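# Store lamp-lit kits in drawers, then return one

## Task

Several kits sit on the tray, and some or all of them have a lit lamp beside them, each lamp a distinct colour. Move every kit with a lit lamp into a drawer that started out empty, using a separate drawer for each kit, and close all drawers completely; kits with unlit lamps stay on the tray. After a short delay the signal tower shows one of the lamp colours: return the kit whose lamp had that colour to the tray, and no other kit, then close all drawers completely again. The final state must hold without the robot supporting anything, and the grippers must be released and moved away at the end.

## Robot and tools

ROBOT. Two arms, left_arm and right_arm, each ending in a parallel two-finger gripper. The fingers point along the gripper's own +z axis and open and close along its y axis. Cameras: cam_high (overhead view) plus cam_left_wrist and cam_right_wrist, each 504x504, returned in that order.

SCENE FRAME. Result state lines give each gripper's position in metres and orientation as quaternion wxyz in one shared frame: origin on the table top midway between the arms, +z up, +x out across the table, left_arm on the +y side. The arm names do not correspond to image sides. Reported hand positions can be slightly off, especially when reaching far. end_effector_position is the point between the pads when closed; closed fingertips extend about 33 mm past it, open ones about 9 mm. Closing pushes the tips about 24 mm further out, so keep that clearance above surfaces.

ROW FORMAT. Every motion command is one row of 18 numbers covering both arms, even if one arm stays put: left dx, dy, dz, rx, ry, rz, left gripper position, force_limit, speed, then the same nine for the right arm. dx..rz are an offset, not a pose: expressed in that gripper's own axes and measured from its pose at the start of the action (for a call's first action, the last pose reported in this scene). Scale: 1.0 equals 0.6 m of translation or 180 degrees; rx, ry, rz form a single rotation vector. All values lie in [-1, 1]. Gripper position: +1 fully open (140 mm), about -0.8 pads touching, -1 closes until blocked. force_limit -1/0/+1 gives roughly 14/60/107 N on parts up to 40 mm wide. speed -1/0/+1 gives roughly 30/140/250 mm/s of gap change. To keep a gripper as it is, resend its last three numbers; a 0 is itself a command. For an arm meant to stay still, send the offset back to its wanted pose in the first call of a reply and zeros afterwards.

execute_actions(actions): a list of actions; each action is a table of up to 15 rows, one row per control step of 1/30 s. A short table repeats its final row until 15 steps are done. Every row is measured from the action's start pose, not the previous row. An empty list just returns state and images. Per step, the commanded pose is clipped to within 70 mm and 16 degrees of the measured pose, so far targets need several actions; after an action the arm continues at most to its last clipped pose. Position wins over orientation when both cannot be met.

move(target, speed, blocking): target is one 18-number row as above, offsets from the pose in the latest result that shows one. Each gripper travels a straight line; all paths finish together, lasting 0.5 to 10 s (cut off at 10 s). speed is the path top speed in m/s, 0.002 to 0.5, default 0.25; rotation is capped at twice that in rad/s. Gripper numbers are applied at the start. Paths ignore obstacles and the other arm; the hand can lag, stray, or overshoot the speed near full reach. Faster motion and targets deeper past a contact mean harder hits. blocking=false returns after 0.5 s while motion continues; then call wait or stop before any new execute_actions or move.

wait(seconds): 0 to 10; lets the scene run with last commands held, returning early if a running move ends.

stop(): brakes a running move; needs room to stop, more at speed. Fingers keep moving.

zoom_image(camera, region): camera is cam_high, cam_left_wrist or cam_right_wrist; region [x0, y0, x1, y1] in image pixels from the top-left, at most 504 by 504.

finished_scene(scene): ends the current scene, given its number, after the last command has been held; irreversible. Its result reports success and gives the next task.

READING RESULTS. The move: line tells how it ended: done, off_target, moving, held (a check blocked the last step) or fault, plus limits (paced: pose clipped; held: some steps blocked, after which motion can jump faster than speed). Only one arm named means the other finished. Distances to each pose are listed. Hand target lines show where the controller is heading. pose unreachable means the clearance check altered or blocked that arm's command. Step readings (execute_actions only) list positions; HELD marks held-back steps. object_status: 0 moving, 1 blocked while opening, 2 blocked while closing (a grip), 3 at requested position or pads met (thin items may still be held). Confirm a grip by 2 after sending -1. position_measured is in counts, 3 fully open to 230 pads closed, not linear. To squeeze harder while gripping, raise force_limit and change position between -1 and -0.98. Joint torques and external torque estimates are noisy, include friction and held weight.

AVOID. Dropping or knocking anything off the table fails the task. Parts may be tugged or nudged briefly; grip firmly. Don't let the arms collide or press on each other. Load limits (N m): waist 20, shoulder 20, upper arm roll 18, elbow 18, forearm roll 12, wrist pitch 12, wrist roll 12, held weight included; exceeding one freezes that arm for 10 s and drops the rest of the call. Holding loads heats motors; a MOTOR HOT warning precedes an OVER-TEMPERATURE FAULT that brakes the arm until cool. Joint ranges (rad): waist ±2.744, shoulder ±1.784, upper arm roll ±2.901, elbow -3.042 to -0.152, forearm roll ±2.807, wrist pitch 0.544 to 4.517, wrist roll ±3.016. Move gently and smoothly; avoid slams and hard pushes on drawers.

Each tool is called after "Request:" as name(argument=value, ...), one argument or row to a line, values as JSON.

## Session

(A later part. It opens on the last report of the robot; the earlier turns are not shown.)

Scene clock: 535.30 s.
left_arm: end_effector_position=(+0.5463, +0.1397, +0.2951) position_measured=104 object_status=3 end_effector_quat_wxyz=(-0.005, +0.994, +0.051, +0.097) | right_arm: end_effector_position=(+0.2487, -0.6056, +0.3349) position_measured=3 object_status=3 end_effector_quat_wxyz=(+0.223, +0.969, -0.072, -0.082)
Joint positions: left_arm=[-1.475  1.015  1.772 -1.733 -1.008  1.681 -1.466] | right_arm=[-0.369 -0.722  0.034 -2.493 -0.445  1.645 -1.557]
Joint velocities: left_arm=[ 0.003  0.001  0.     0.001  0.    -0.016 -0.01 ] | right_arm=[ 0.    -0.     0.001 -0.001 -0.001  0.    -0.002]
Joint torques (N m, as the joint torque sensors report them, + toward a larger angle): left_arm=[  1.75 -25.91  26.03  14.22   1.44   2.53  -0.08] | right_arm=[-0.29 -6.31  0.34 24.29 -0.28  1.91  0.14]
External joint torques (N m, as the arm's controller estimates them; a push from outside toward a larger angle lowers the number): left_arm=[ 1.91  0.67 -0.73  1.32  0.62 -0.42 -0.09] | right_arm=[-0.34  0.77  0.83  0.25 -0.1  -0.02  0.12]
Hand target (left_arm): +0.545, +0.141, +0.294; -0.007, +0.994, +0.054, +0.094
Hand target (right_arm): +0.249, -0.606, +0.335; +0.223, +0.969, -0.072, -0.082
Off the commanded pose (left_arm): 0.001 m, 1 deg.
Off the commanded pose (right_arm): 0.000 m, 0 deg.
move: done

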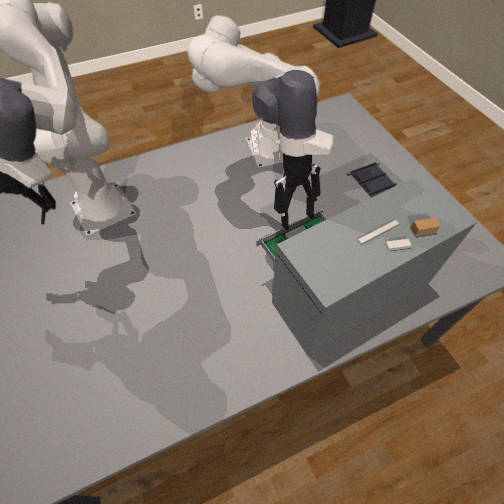

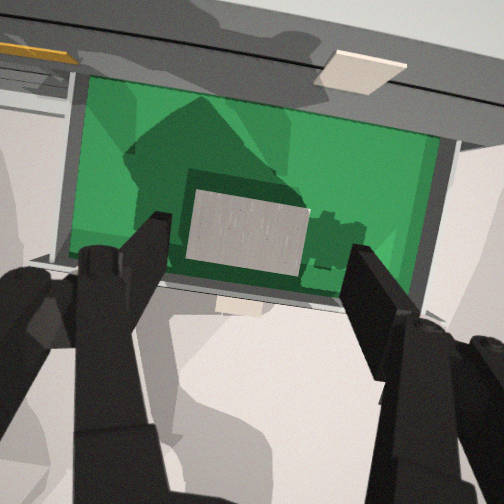

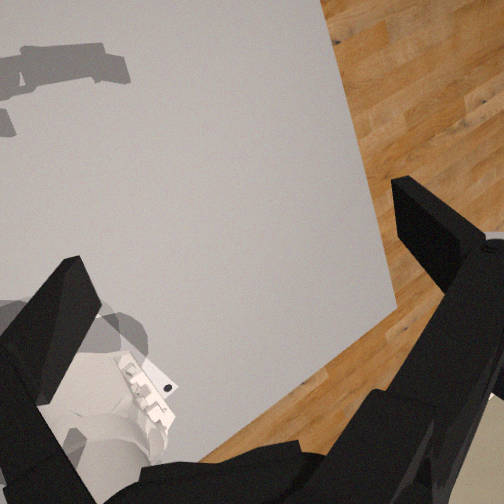

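Request:
move(
  target=[-0.02,-0.013,0.065,0,0,0,0.2,0,0,0,0,0,0,0,0,1,0,0],
  speed=0.06,
)

Scene clock: 537.33 s.
left_arm: end_effector_position=(+0.5409, +0.1479, +0.2551) position_measured=104 object_status=3 end_effector_quat_wxyz=(-0.006, +0.994, +0.055, +0.094) | right_arm: end_effector_position=(+0.2487, -0.6056, +0.3349) position_measured=3 object_status=3 end_effector_quat_wxyz=(+0.223, +0.969, -0.072, -0.082)
Joint positions: left_arm=[-1.502  1.043  1.738 -1.828 -1.042  1.747 -1.44 ] | right_arm=[-0.369 -0.722  0.034 -2.493 -0.445  1.645 -1.557]
Joint velocities: left_arm=[-0.003 -0.001  0.001 -0.004 -0.001  0.025  0.017] | right_arm=[ 0.001 -0.001  0.001  0.    -0.001  0.     0.001]
Joint torques (N m, as the joint torque sensors report them, + toward a larger angle): left_arm=[ -1.1  -24.87  26.35  11.27  -0.29   3.28   0.27] | right_arm=[-0.37 -6.41  0.47 24.53 -0.29  1.9   0.12]
External joint torques (N m, as the arm's controller estimates them; a push from outside toward a larger angle lowers the number): left_arm=[-1.13  1.   -1.06 -1.25 -1.12  0.36  0.26] | right_arm=[-0.4   0.66  0.96  0.52 -0.11 -0.02  0.1 ]
Hand target (left_arm): +0.542, +0.146, +0.254; -0.005, +0.994, +0.050, +0.096
Hand target (right_arm): +0.249, -0.606, +0.335; +0.223, +0.969, -0.072, -0.082
Off the commanded pose (left_arm): 0.001 m, 1 deg.
Off the commanded pose (right_arm): 0.000 m, 0 deg.
move: done

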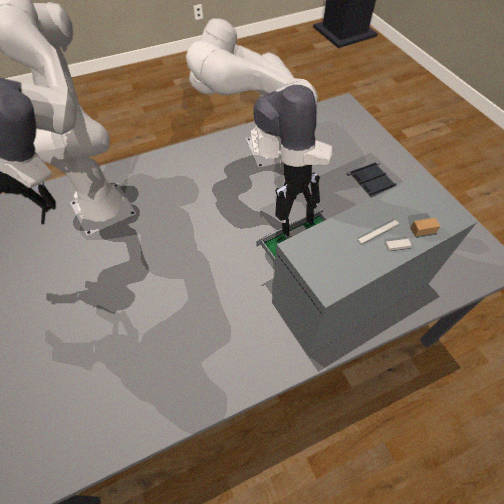

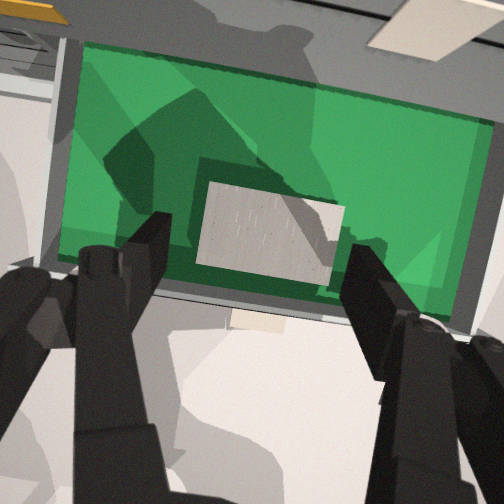

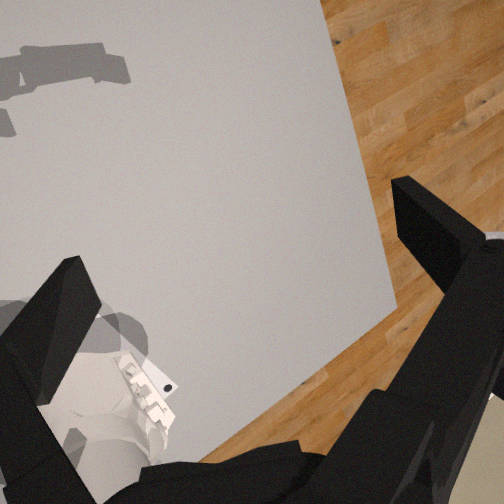

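Request:
move(
  target=[-0.004,0.005,0.036,0,0,0,0.2,0,0,0,0,0,0,0,0,1,0,0],
  speed=0.03,
)

Request:
move(
  target=[0,0,0,0,0,0,-1,0.3,-0.8,0,0,0,0,0,0,1,0,0],
)

Scene clock: 540.13 s.
left_arm: end_effector_position=(+0.5416, +0.1434, +0.2345) position_measured=104 object_status=3 end_effector_quat_wxyz=(-0.007, +0.994, +0.052, +0.092) | right_arm: end_effector_position=(+0.2487, -0.6056, +0.3349) position_measured=3 object_status=3 end_effector_quat_wxyz=(+0.223, +0.969, -0.072, -0.082)
Joint positions: left_arm=[-1.503  1.055  1.704 -1.846 -1.061  1.778 -1.434] | right_arm=[-0.369 -0.722  0.034 -2.493 -0.445  1.645 -1.557]
Joint velocities: left_arm=[ 0.001  0.    -0.    -0.001 -0.002  0.012  0.001] | right_arm=[ 0.     0.001  0.002 -0.001  0.002  0.    -0.001]
Joint torques (N m, as the joint torque sensors report them, + toward a larger angle): left_arm=[  1.97 -25.12  26.77  11.17  -0.41   3.33  -0.01] | right_arm=[-0.34 -6.52  0.9  24.45 -0.26  1.92  0.13]
External joint torques (N m, as the arm's controller estimates them; a push from outside toward a larger angle lowers the number): left_arm=[ 2.1   1.06 -0.84 -1.17 -1.23  0.42 -0.01] | right_arm=[-0.35  0.48  1.43  0.49 -0.08  0.    0.11]
Hand target (left_arm): +0.543, +0.145, +0.233; -0.006, +0.994, +0.055, +0.094
Hand target (right_arm): +0.249, -0.606, +0.335; +0.223, +0.969, -0.072, -0.082
Off the commanded pose (left_arm): 0.002 m, 0 deg.
Off the commanded pose (right_arm): 0.000 m, 0 deg.
move: done

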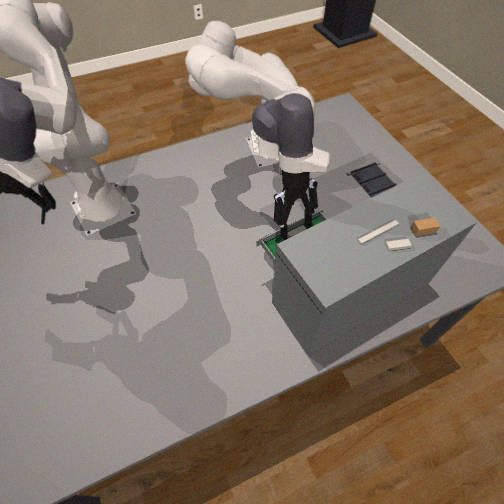

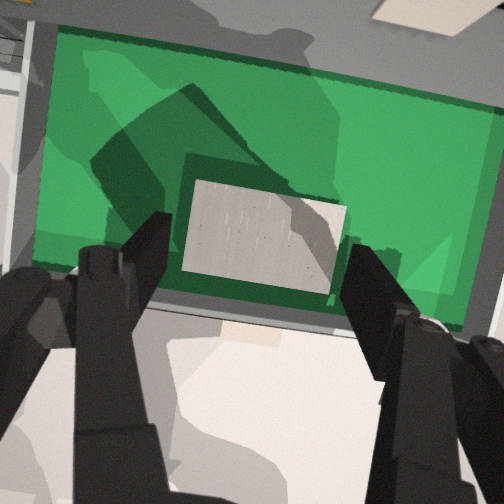

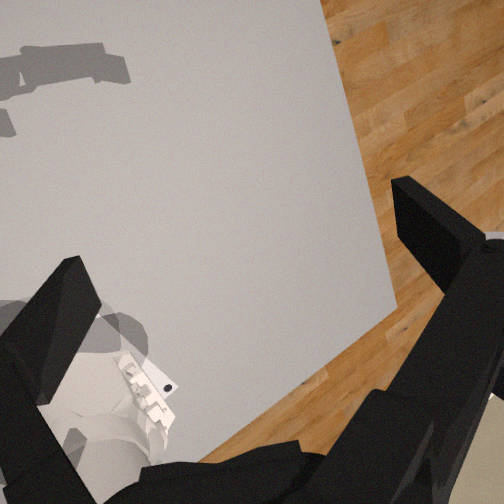

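Scene clock: 540.70 s.
left_arm: end_effector_position=(+0.5418, +0.1436, +0.2349) position_measured=134 object_status=0 end_effector_quat_wxyz=(-0.007, +0.994, +0.052, +0.093) | right_arm: end_effector_position=(+0.2487, -0.6056, +0.3349) position_measured=3 object_status=3 end_effector_quat_wxyz=(+0.223, +0.969, -0.072, -0.082)
Joint positions: left_arm=[-1.503  1.055  1.705 -1.846 -1.061  1.778 -1.434] | right_arm=[-0.369 -0.722  0.034 -2.493 -0.445  1.645 -1.557]
Joint velocities: left_arm=[ 0.001  0.     0.    -0.001  0.001  0.    -0.001] | right_arm=[-0.    -0.     0.    -0.001  0.     0.     0.001]
Joint torques (N m, as the joint torque sensors report them, + toward a larger angle): left_arm=[  0.67 -25.89  27.01  12.98   0.64   2.87   0.07] | right_arm=[-0.4  -6.37  0.53 24.23 -0.29  1.94  0.1 ]
External joint torques (N m, as the arm's controller estimates them; a push from outside toward a larger angle lowers the number): left_arm=[ 0.5   0.39 -0.78  0.75 -0.2  -0.07  0.06] | right_arm=[-0.43  0.72  1.07  0.19 -0.1   0.02  0.08]
Hand target (left_arm): +0.542, +0.143, +0.234; -0.007, +0.994, +0.052, +0.092
Hand target (right_arm): +0.249, -0.606, +0.335; +0.223, +0.969, -0.072, -0.082
Off the commanded pose (left_arm): 0.001 m, 0 deg.
Off the commanded pose (right_arm): 0.000 m, 0 deg.
move: done

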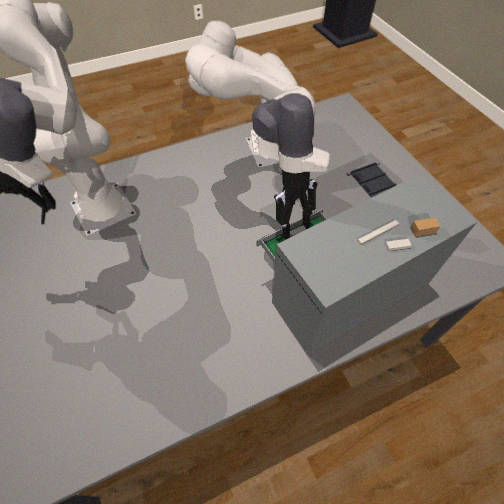

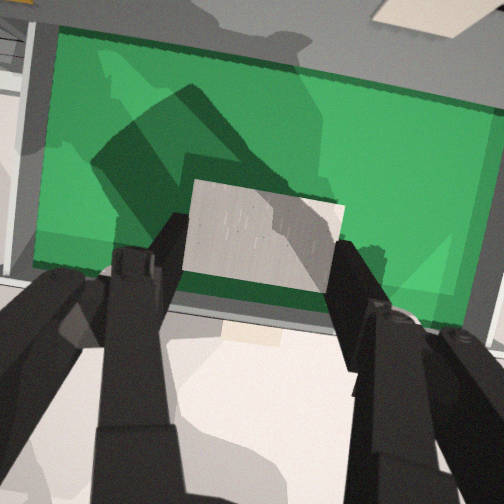

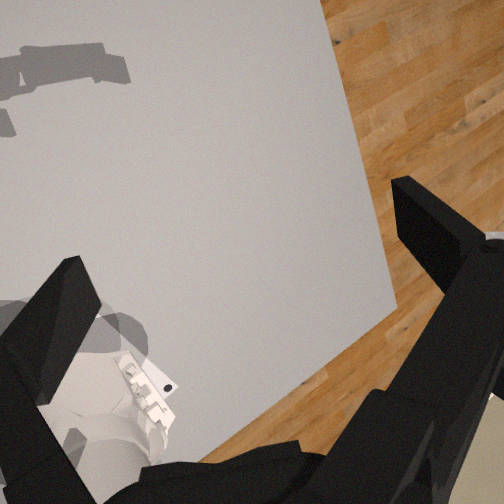

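Request:
move(
  target=[0,0,-0.1,0,0,0,-1,0.3,-0.8,0,0,0,0,0,0,1,0,0],
  speed=0.08,
)

Request:
move(
  target=[-0.05,-0.883,0.12,0,-0.06,0.025,-1,0.3,-0.8,0,0,0,0,0,0,1,0,0],
  speed=0.17,
)

Scene clock: 544.33 s.
left_arm: end_effector_position=(+0.5311, +0.1442, +0.2928) position_measured=134 object_status=2 end_effector_quat_wxyz=(-0.006, +0.994, +0.052, +0.094) | right_arm: end_effector_position=(+0.2487, -0.6056, +0.3349) position_measured=3 object_status=3 end_effector_quat_wxyz=(+0.223, +0.969, -0.072, -0.082)
Joint positions: left_arm=[-1.524  1.019  1.801 -1.79  -1.001  1.682 -1.455] | right_arm=[-0.369 -0.722  0.034 -2.493 -0.445  1.645 -1.557]
Joint velocities: left_arm=[ 0.    -0.001  0.002  0.001  0.001 -0.013 -0.006] | right_arm=[ 0.002 -0.    -0.002  0.     0.001 -0.001 -0.001]
Joint torques (N m, as the joint torque sensors report them, + toward a larger angle): left_arm=[ -1.15 -23.3   27.8   14.82   1.6    2.61  -0.1 ] | right_arm=[-0.39 -6.42  0.43 24.15 -0.29  1.93  0.11]
External joint torques (N m, as the arm's controller estimates them; a push from outside toward a larger angle lowers the number): left_arm=[-1.17  1.86  1.03  1.85  0.78 -0.34 -0.1 ] | right_arm=[-0.41  0.69  0.98  0.1  -0.11  0.01  0.09]
Hand target (left_arm): +0.530, +0.144, +0.294; -0.008, +0.994, +0.053, +0.093
Hand target (right_arm): +0.249, -0.606, +0.335; +0.223, +0.969, -0.072, -0.082
Off the commanded pose (left_arm): 0.002 m, 0 deg.
Off the commanded pose (right_arm): 0.000 m, 0 deg.
move: done

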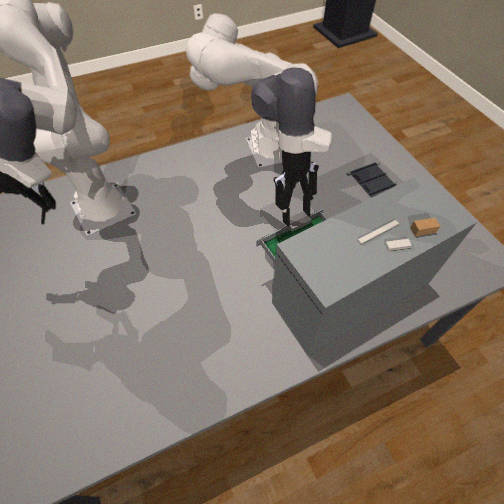

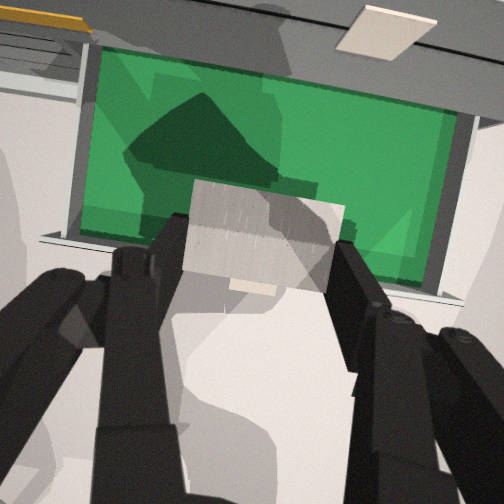

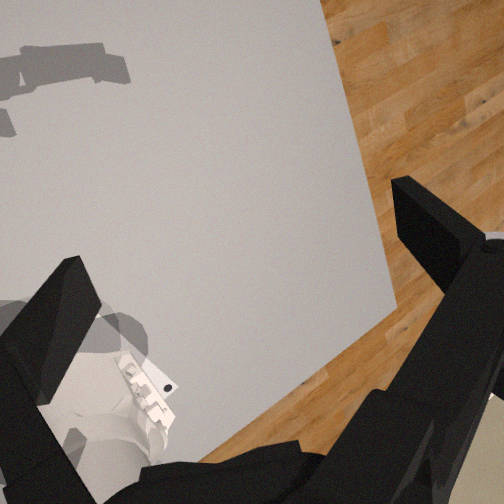

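Scene clock: 548.13 s.
left_arm: end_effector_position=(+0.4639, +0.6662, +0.2064) position_measured=134 object_status=2 end_effector_quat_wxyz=(+0.003, +1.000, +0.017, -0.003) | right_arm: end_effector_position=(+0.2487, -0.6056, +0.3349) position_measured=3 object_status=3 end_effector_quat_wxyz=(+0.223, +0.969, -0.072, -0.082)
Joint positions: left_arm=[-0.523  0.623  1.411 -1.844 -0.65   1.876 -0.656] | right_arm=[-0.369 -0.722  0.034 -2.493 -0.445  1.645 -1.557]
Joint velocities: left_arm=[ 0.002 -0.001  0.001  0.     0.003  0.     0.022] | right_arm=[ 0.001 -0.001 -0.    -0.     0.001  0.    -0.   ]
Joint torques (N m, as the joint torque sensors report them, + toward a larger angle): left_arm=[  1.76 -23.22  17.81  21.29   1.73   2.06   0.29] | right_arm=[-0.43 -6.44  0.64 24.41 -0.27  1.9   0.13]
External joint torques (N m, as the arm's controller estimates them; a push from outside toward a larger angle lowers the number): left_arm=[ 1.77 -0.21 -0.75  1.63  0.95 -0.44  0.29] | right_arm=[-0.46  0.64  1.15  0.35 -0.09 -0.03  0.11]
Hand target (left_arm): +0.463, +0.667, +0.207; +0.003, +1.000, +0.011, -0.004
Hand target (right_arm): +0.249, -0.606, +0.335; +0.223, +0.969, -0.072, -0.082
Off the commanded pose (left_arm): 0.013 m, 1 deg.
Off the commanded pose (right_arm): 0.000 m, 0 deg.
move: off_target (left_arm)

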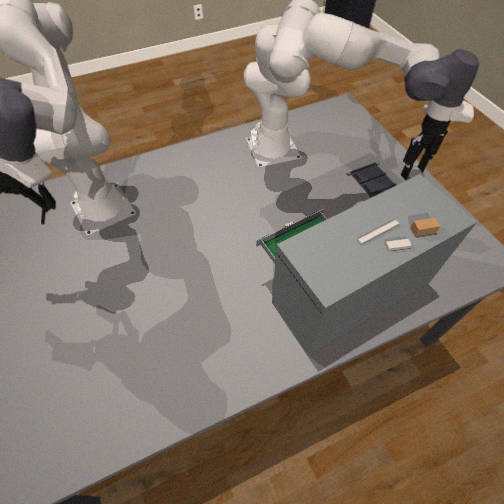

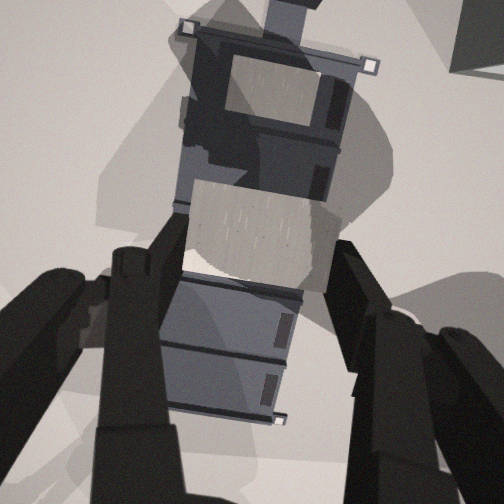

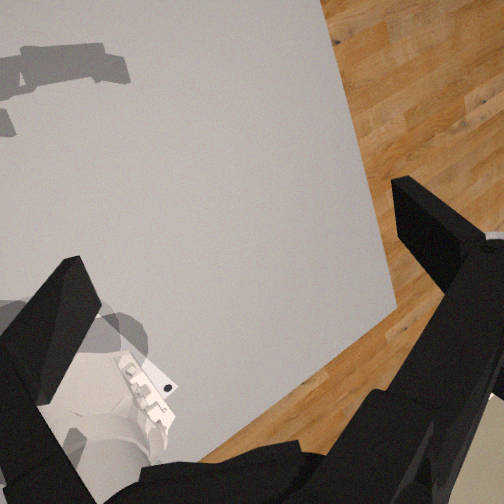

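Request:
move(
  target=[-0.012,0,0.225,0,0,0,-1,0.3,-0.8,0,0,0,0,0,0,1,0,0],
  speed=0.1,
)

Scene clock: 551.07 s.
left_arm: end_effector_position=(+0.4585, +0.6616, +0.0698) position_measured=134 object_status=2 end_effector_quat_wxyz=(+0.007, +1.000, +0.017, -0.005) | right_arm: end_effector_position=(+0.2487, -0.6056, +0.3349) position_measured=3 object_status=3 end_effector_quat_wxyz=(+0.223, +0.969, -0.072, -0.082)
Joint positions: left_arm=[-0.396  0.731  1.172 -1.979 -0.814  2.116 -0.564] | right_arm=[-0.369 -0.722  0.034 -2.493 -0.445  1.645 -1.557]
Joint velocities: left_arm=[ 0.002  0.    -0.005 -0.    -0.     0.013  0.012] | right_arm=[ 0.    -0.001 -0.    -0.     0.    -0.001 -0.001]
Joint torques (N m, as the joint torque sensors report them, + toward a larger angle): left_arm=[  1.12 -29.49  18.43  15.46  -0.46   2.96   0.2 ] | right_arm=[-0.26 -6.58  0.55 24.48 -0.29  1.9   0.14]
External joint torques (N m, as the arm's controller estimates them; a push from outside toward a larger angle lowers the number): left_arm=[ 1.36 -0.86 -1.2  -1.4  -1.14  0.5   0.2 ] | right_arm=[-0.26  0.6   1.09  0.4  -0.1  -0.02  0.12]
Hand target (left_arm): +0.459, +0.663, +0.070; +0.007, +1.000, +0.015, -0.002
Hand target (right_arm): +0.249, -0.606, +0.335; +0.223, +0.969, -0.072, -0.082
Off the commanded pose (left_arm): 0.005 m, 0 deg.
Off the commanded pose (right_arm): 0.000 m, 0 deg.
move: off_target (left_arm)

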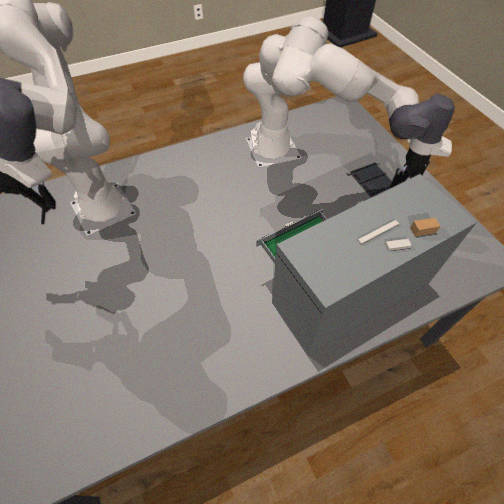

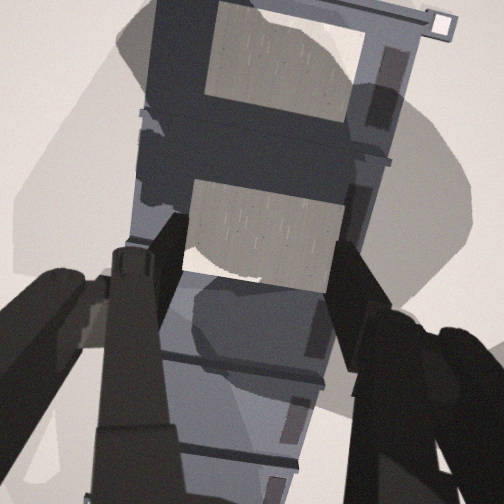

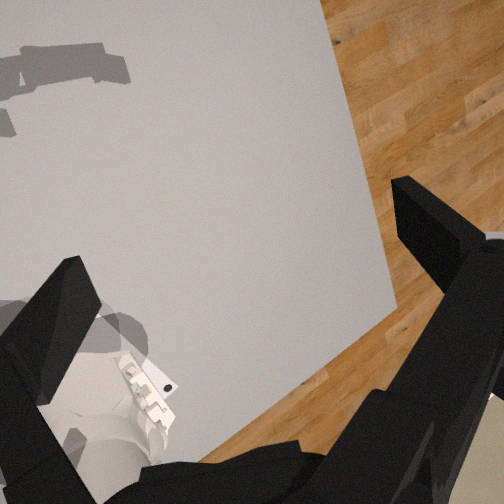

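Request:
move(
  target=[0.007,-0.013,0.04,0,0,0.01,-1,0.3,-0.8,0,0,0,0,0,0,1,0,0],
  speed=0.03,
)

Scene clock: 554.13 s.
left_arm: end_effector_position=(+0.4601, +0.6672, +0.0445) position_measured=134 object_status=2 end_effector_quat_wxyz=(+0.010, +1.000, +0.004, -0.008) | right_arm: end_effector_position=(+0.2487, -0.6056, +0.3349) position_measured=3 object_status=3 end_effector_quat_wxyz=(+0.223, +0.969, -0.072, -0.082)
Joint positions: left_arm=[-0.328  0.759  1.099 -1.96  -0.833  2.146 -0.527] | right_arm=[-0.369 -0.722  0.034 -2.493 -0.445  1.645 -1.557]
Joint velocities: left_arm=[ 0.009  0.001 -0.008  0.001 -0.     0.013  0.016] | right_arm=[ 0.001 -0.001  0.    -0.     0.     0.    -0.001]
Joint torques (N m, as the joint torque sensors report them, + toward a larger angle): left_arm=[  2.25 -29.68  18.53  18.21  -0.22   2.8    0.38] | right_arm=[-0.4  -6.38  0.69 24.39 -0.28  1.93  0.13]
External joint torques (N m, as the arm's controller estimates them; a push from outside toward a larger angle lowers the number): left_arm=[ 2.04  1.34 -1.52  1.97 -0.91  0.33  0.38] | right_arm=[-0.4   0.68  1.24  0.38 -0.1   0.01  0.11]
Hand target (left_arm): +0.463, +0.669, +0.045; +0.008, +1.000, +0.001, -0.005
Hand target (right_arm): +0.249, -0.606, +0.335; +0.223, +0.969, -0.072, -0.082
Off the commanded pose (left_arm): 0.003 m, 1 deg.
Off the commanded pose (right_arm): 0.000 m, 0 deg.
move: done

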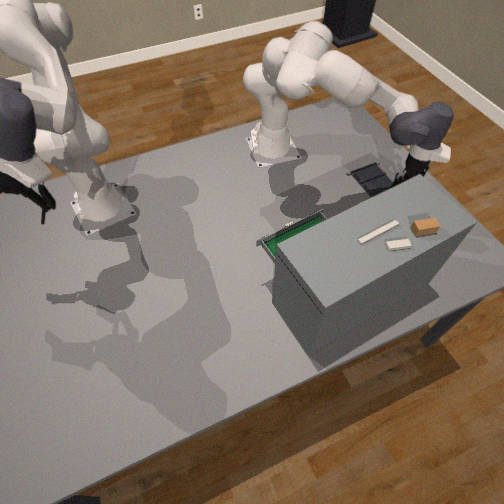

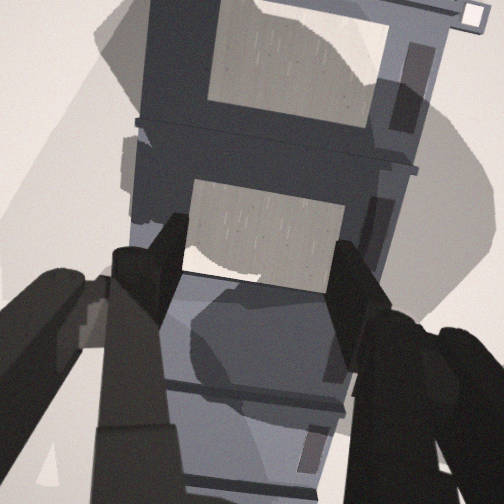

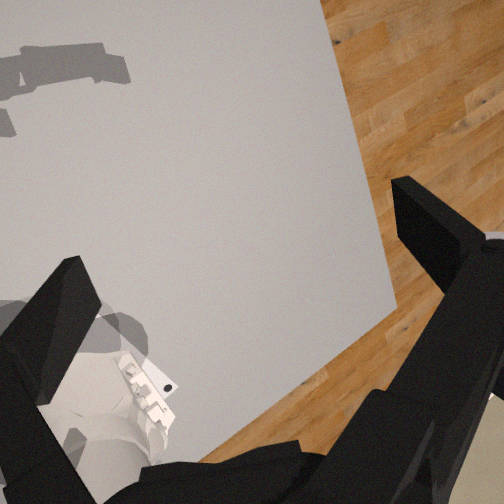

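Request:
move(
  target=[0.009,0.004,0.014,0,0,0,-1,0.3,-0.8,0,0,0,0,0,0,1,0,0],
  speed=0.02,
)

Scene clock: 556.37 s.
left_arm: end_effector_position=(+0.4652, +0.6681, +0.0420) position_measured=134 object_status=2 end_effector_quat_wxyz=(+0.008, +1.000, +0.002, -0.006) | right_arm: end_effector_position=(+0.2487, -0.6056, +0.3349) position_measured=3 object_status=3 end_effector_quat_wxyz=(+0.223, +0.969, -0.072, -0.082)
Joint positions: left_arm=[-0.318  0.77   1.088 -1.946 -0.84   2.149 -0.524] | right_arm=[-0.369 -0.722  0.034 -2.493 -0.445  1.645 -1.557]
Joint velocities: left_arm=[-0.001  0.002 -0.001  0.001 -0.005  0.001 -0.003] | right_arm=[ 0.     0.001  0.001 -0.    -0.002 -0.001  0.   ]
Joint torques (N m, as the joint torque sensors report them, + toward a larger angle): left_arm=[  1.3  -25.99  13.63  15.68  -1.14   2.78  -0.19] | right_arm=[-0.6  -6.32  0.52 24.51 -0.3   1.93  0.09]
External joint torques (N m, as the arm's controller estimates them; a push from outside toward a larger angle lowers the number): left_arm=[ 1.45  5.63 -6.29 -0.61 -1.81  0.32 -0.19] | right_arm=[-0.62  0.71  1.04  0.54 -0.12  0.02  0.07]
Hand target (left_arm): +0.465, +0.665, +0.036; +0.010, +1.000, +0.004, -0.008
Hand target (right_arm): +0.249, -0.606, +0.335; +0.223, +0.969, -0.072, -0.082
Off the commanded pose (left_arm): 0.007 m, 0 deg.
Off the commanded pose (right_arm): 0.000 m, 0 deg.
move: off_target (left_arm)

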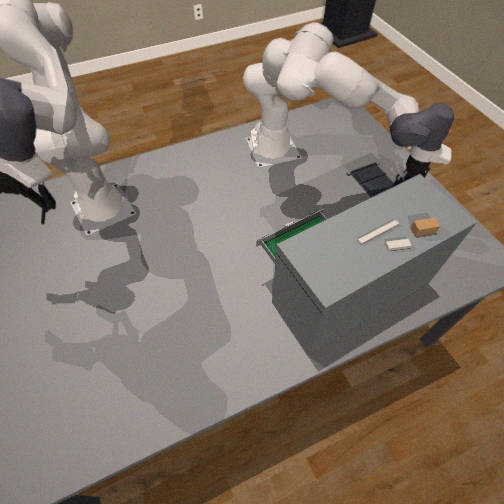

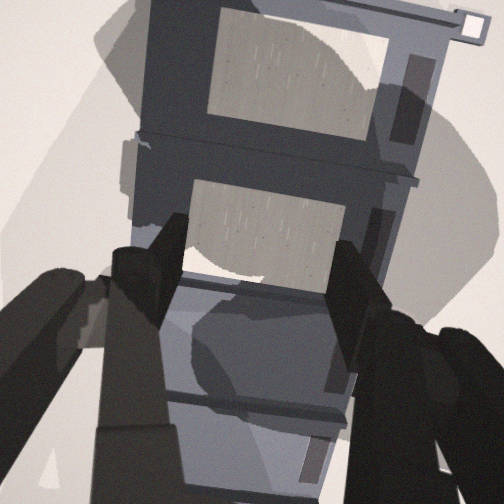

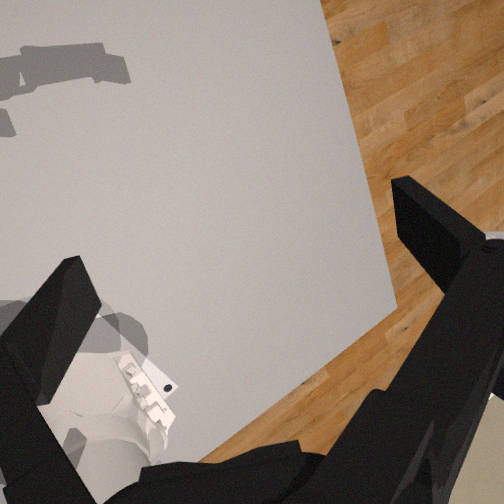

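Request:
move(
  target=[0,0,0,0,0,0,0.1,0,-0.8,0,0,0,0,0,0,1,0,0],
)

Request:
move(
  target=[0,0,-0.15,0,0,0,0.1,0,0,0,0,0,0,0,0,1,0,0],
  speed=0.12,
)

Request:
move(
  target=[-0.01,0.77,-0.24,0,0.285,0.015,-1,0,0,0,0,0,0,0,0,1,0,0],
  speed=0.25,
)

Scene clock: 558.80 s.
left_arm: end_effector_position=(+0.4656, +0.6682, +0.0425) position_measured=117 object_status=3 end_effector_quat_wxyz=(+0.009, +1.000, +0.003, -0.005) | right_arm: end_effector_position=(+0.2487, -0.6056, +0.3349) position_measured=3 object_status=3 end_effector_quat_wxyz=(+0.223, +0.969, -0.072, -0.082)
Joint positions: left_arm=[-0.318  0.769  1.089 -1.946 -0.841  2.149 -0.524] | right_arm=[-0.369 -0.722  0.034 -2.493 -0.445  1.645 -1.557]
Joint velocities: left_arm=[-0.001  0.001  0.001  0.001  0.001 -0.     0.   ] | right_arm=[-0.     0.    -0.001 -0.     0.     0.001  0.002]
Joint torques (N m, as the joint torque sensors report them, + toward a larger angle): left_arm=[  0.2  -30.46  20.26  16.09   0.76   2.45   0.13] | right_arm=[-0.75 -6.46  0.51 24.51 -0.28  1.91  0.13]
External joint torques (N m, as the arm's controller estimates them; a push from outside toward a larger angle lowers the number): left_arm=[ 0.32  1.06  0.37 -0.19  0.08 -0.01  0.13] | right_arm=[-0.73  0.58  1.08  0.56 -0.09  0.    0.11]
Hand target (left_arm): +0.465, +0.668, +0.042; +0.008, +1.000, +0.002, -0.006
Hand target (right_arm): +0.249, -0.606, +0.335; +0.223, +0.969, -0.072, -0.082
Off the commanded pose (left_arm): 0.001 m, 0 deg.
Off the commanded pose (right_arm): 0.000 m, 0 deg.
move: done

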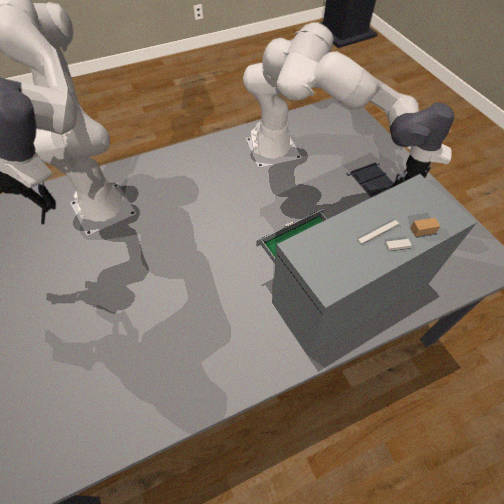

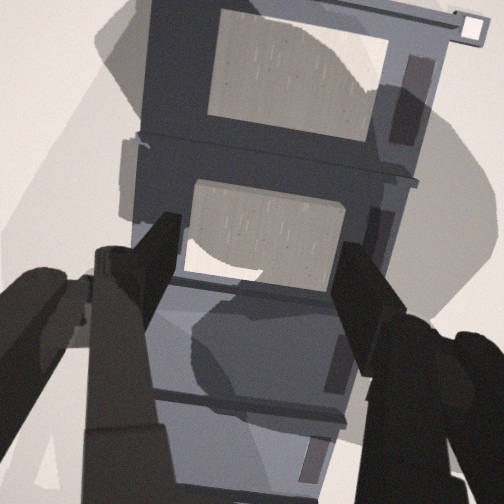

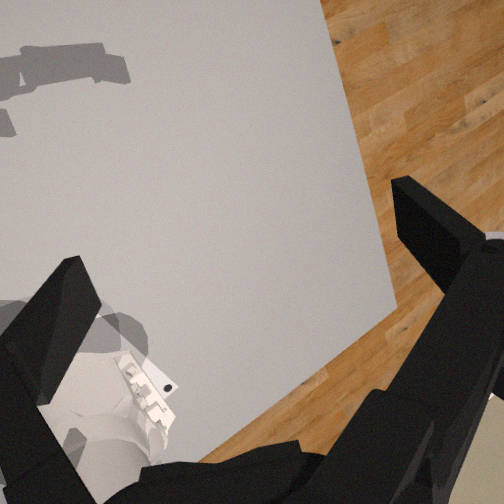

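Scene clock: 560.10 s.
left_arm: end_effector_position=(+0.4651, +0.6716, +0.1334) position_measured=117 object_status=3 end_effector_quat_wxyz=(+0.006, +1.000, +0.002, -0.003) | right_arm: end_effector_position=(+0.2487, -0.6056, +0.3349) position_measured=3 object_status=3 end_effector_quat_wxyz=(+0.223, +0.969, -0.072, -0.082)
Joint positions: left_arm=[-0.423  0.669  1.261 -1.907 -0.719  2.009 -0.583] | right_arm=[-0.369 -0.722  0.034 -2.493 -0.445  1.645 -1.557]
Joint velocities: left_arm=[-0.001 -0.001  0.004 -0.001 -0.001 -0.013 -0.012] | right_arm=[ 0.    -0.     0.002  0.    -0.     0.001 -0.001]
Joint torques (N m, as the joint torque sensors report them, + toward a larger angle): left_arm=[ -0.98 -25.34  19.08  20.5    1.64   2.04  -0.15] | right_arm=[-0.38 -6.16  0.68 24.4  -0.28  1.94  0.11]
External joint torques (N m, as the arm's controller estimates them; a push from outside toward a larger angle lowers the number): left_arm=[-1.06  1.52 -0.06  1.95  0.9  -0.45 -0.15] | right_arm=[-0.41  1.    1.17  0.31 -0.1   0.02  0.09]
Hand target (left_arm): +0.465, +0.671, +0.134; +0.006, +1.000, +0.003, -0.006
Hand target (right_arm): +0.249, -0.606, +0.335; +0.223, +0.969, -0.072, -0.082
Off the commanded pose (left_arm): 0.002 m, 0 deg.
Off the commanded pose (right_arm): 0.000 m, 0 deg.
move: done

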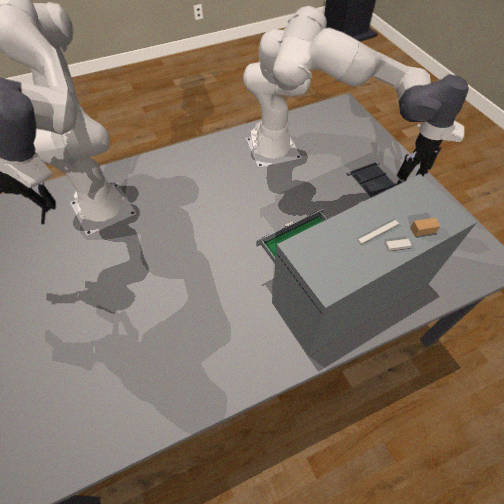

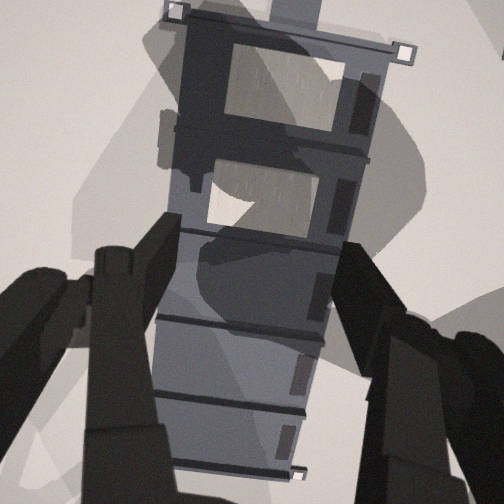

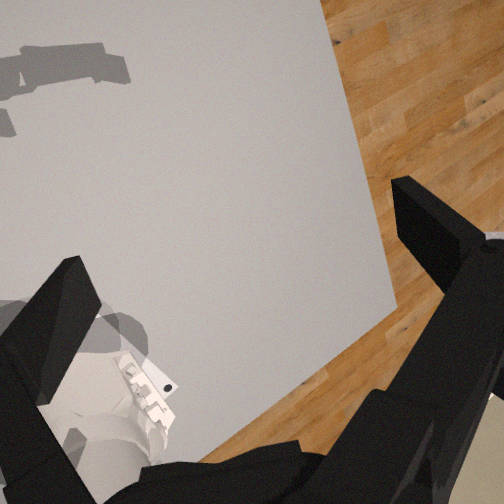

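Scene clock: 563.03 s.
left_arm: end_effector_position=(+0.4628, +0.2085, +0.2845) position_measured=233 object_status=3 end_effector_quat_wxyz=(-0.002, +0.900, -0.027, +0.434) | right_arm: end_effector_position=(+0.2487, -0.6056, +0.3349) position_measured=3 object_status=3 end_effector_quat_wxyz=(+0.223, +0.969, -0.072, -0.082)
Joint positions: left_arm=[-2.265  1.287  1.885 -2.714 -1.655  2.512 -0.904] | right_arm=[-0.369 -0.722  0.034 -2.493 -0.445  1.645 -1.557]
Joint velocities: left_arm=[ 0.    -0.001 -0.     0.002 -0.001  0.003 -0.031] | right_arm=[-0.002 -0.001  0.001  0.001 -0.001  0.    -0.001]
Joint torques (N m, as the joint torque sensors report them, + toward a larger angle): left_arm=[ -0.22 -10.21  19.17  10.92   1.01   3.41  -0.06] | right_arm=[-0.42 -6.4   0.5  24.48 -0.27  1.92  0.12]
External joint torques (N m, as the arm's controller estimates them; a push from outside toward a larger angle lowers the number): left_arm=[-0.21  1.23 -1.08  0.66 -0.02  0.29 -0.08] | right_arm=[-0.36  0.75  1.11  0.41 -0.08  0.01  0.1 ]
Hand target (left_arm): +0.463, +0.207, +0.286; -0.001, +0.900, -0.023, +0.436
Hand target (right_arm): +0.249, -0.606, +0.335; +0.223, +0.969, -0.072, -0.082
Off the commanded pose (left_arm): 0.003 m, 1 deg.
Off the commanded pose (right_arm): 0.000 m, 0 deg.
move: done

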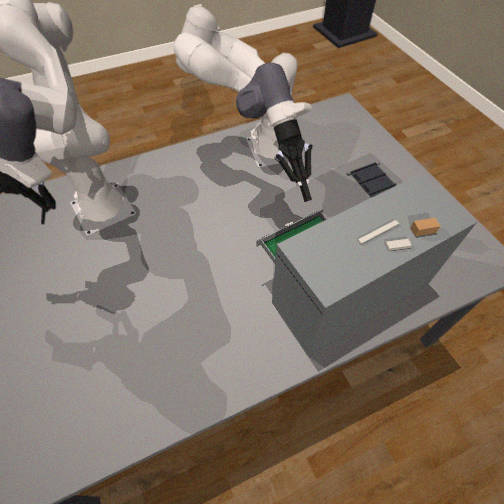

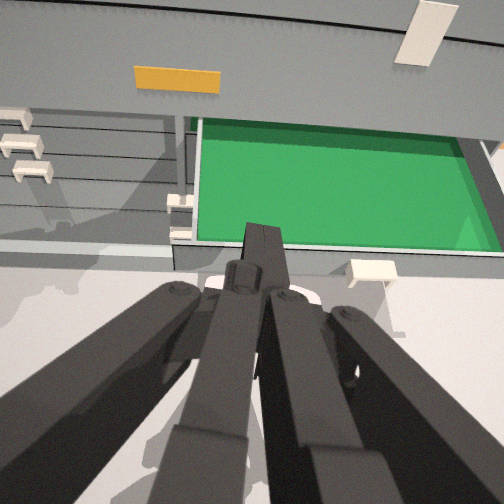

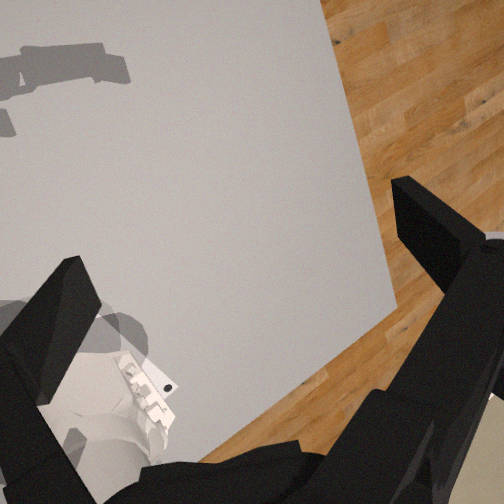

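Request:
move(
  target=[-0.091,0.03,0.072,0.035,0,-0.028,-1,0,0,0,0,0,0,0,0,1,0,0],
  speed=0.1,
)

Scene clock: 566.07 s.
left_arm: end_effector_position=(+0.4618, +0.1914, +0.2118) position_measured=233 object_status=3 end_effector_quat_wxyz=(-0.032, +0.900, +0.032, +0.433) | right_arm: end_effector_position=(+0.2487, -0.6056, +0.3349) position_measured=3 object_status=3 end_effector_quat_wxyz=(+0.223, +0.969, -0.072, -0.082)
Joint positions: left_arm=[-2.243  1.325  1.605 -2.677 -1.728  2.646 -1.154] | right_arm=[-0.369 -0.722  0.034 -2.493 -0.445  1.645 -1.557]
Joint velocities: left_arm=[ 0.002  0.001 -0.001 -0.     0.004  0.001 -0.037] | right_arm=[-0.002 -0.    -0.001  0.    -0.001 -0.    -0.   ]
Joint torques (N m, as the joint torque sensors report them, + toward a larger angle): left_arm=[  1.37 -12.82  19.9    6.66   2.28   3.73  -0.08] | right_arm=[-0.46 -6.52  0.38 24.32 -0.31  1.91  0.1 ]
External joint torques (N m, as the arm's controller estimates them; a push from outside toward a larger angle lowers the number): left_arm=[ 1.29  1.04 -2.31  2.39  1.18  0.38 -0.1 ] | right_arm=[-0.42  0.64  0.98  0.24 -0.12 -0.01  0.08]
Hand target (left_arm): +0.463, +0.192, +0.212; -0.032, +0.900, +0.037, +0.434
Hand target (right_arm): +0.249, -0.606, +0.335; +0.223, +0.969, -0.072, -0.082
Off the commanded pose (left_arm): 0.003 m, 1 deg.
Off the commanded pose (right_arm): 0.000 m, 0 deg.
move: done

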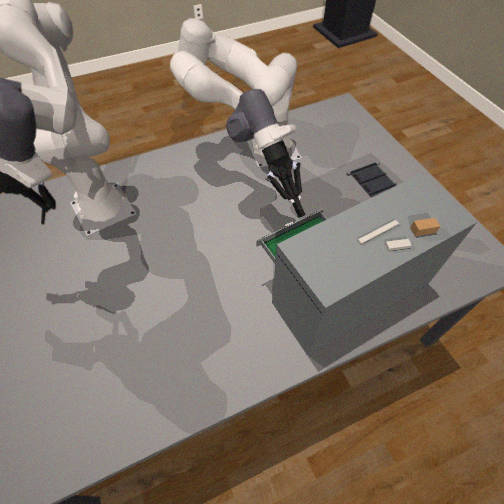

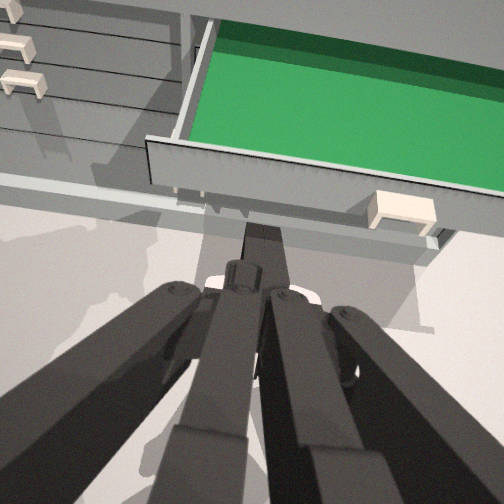

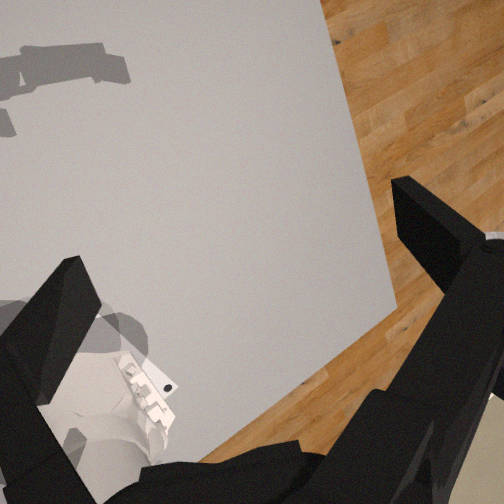

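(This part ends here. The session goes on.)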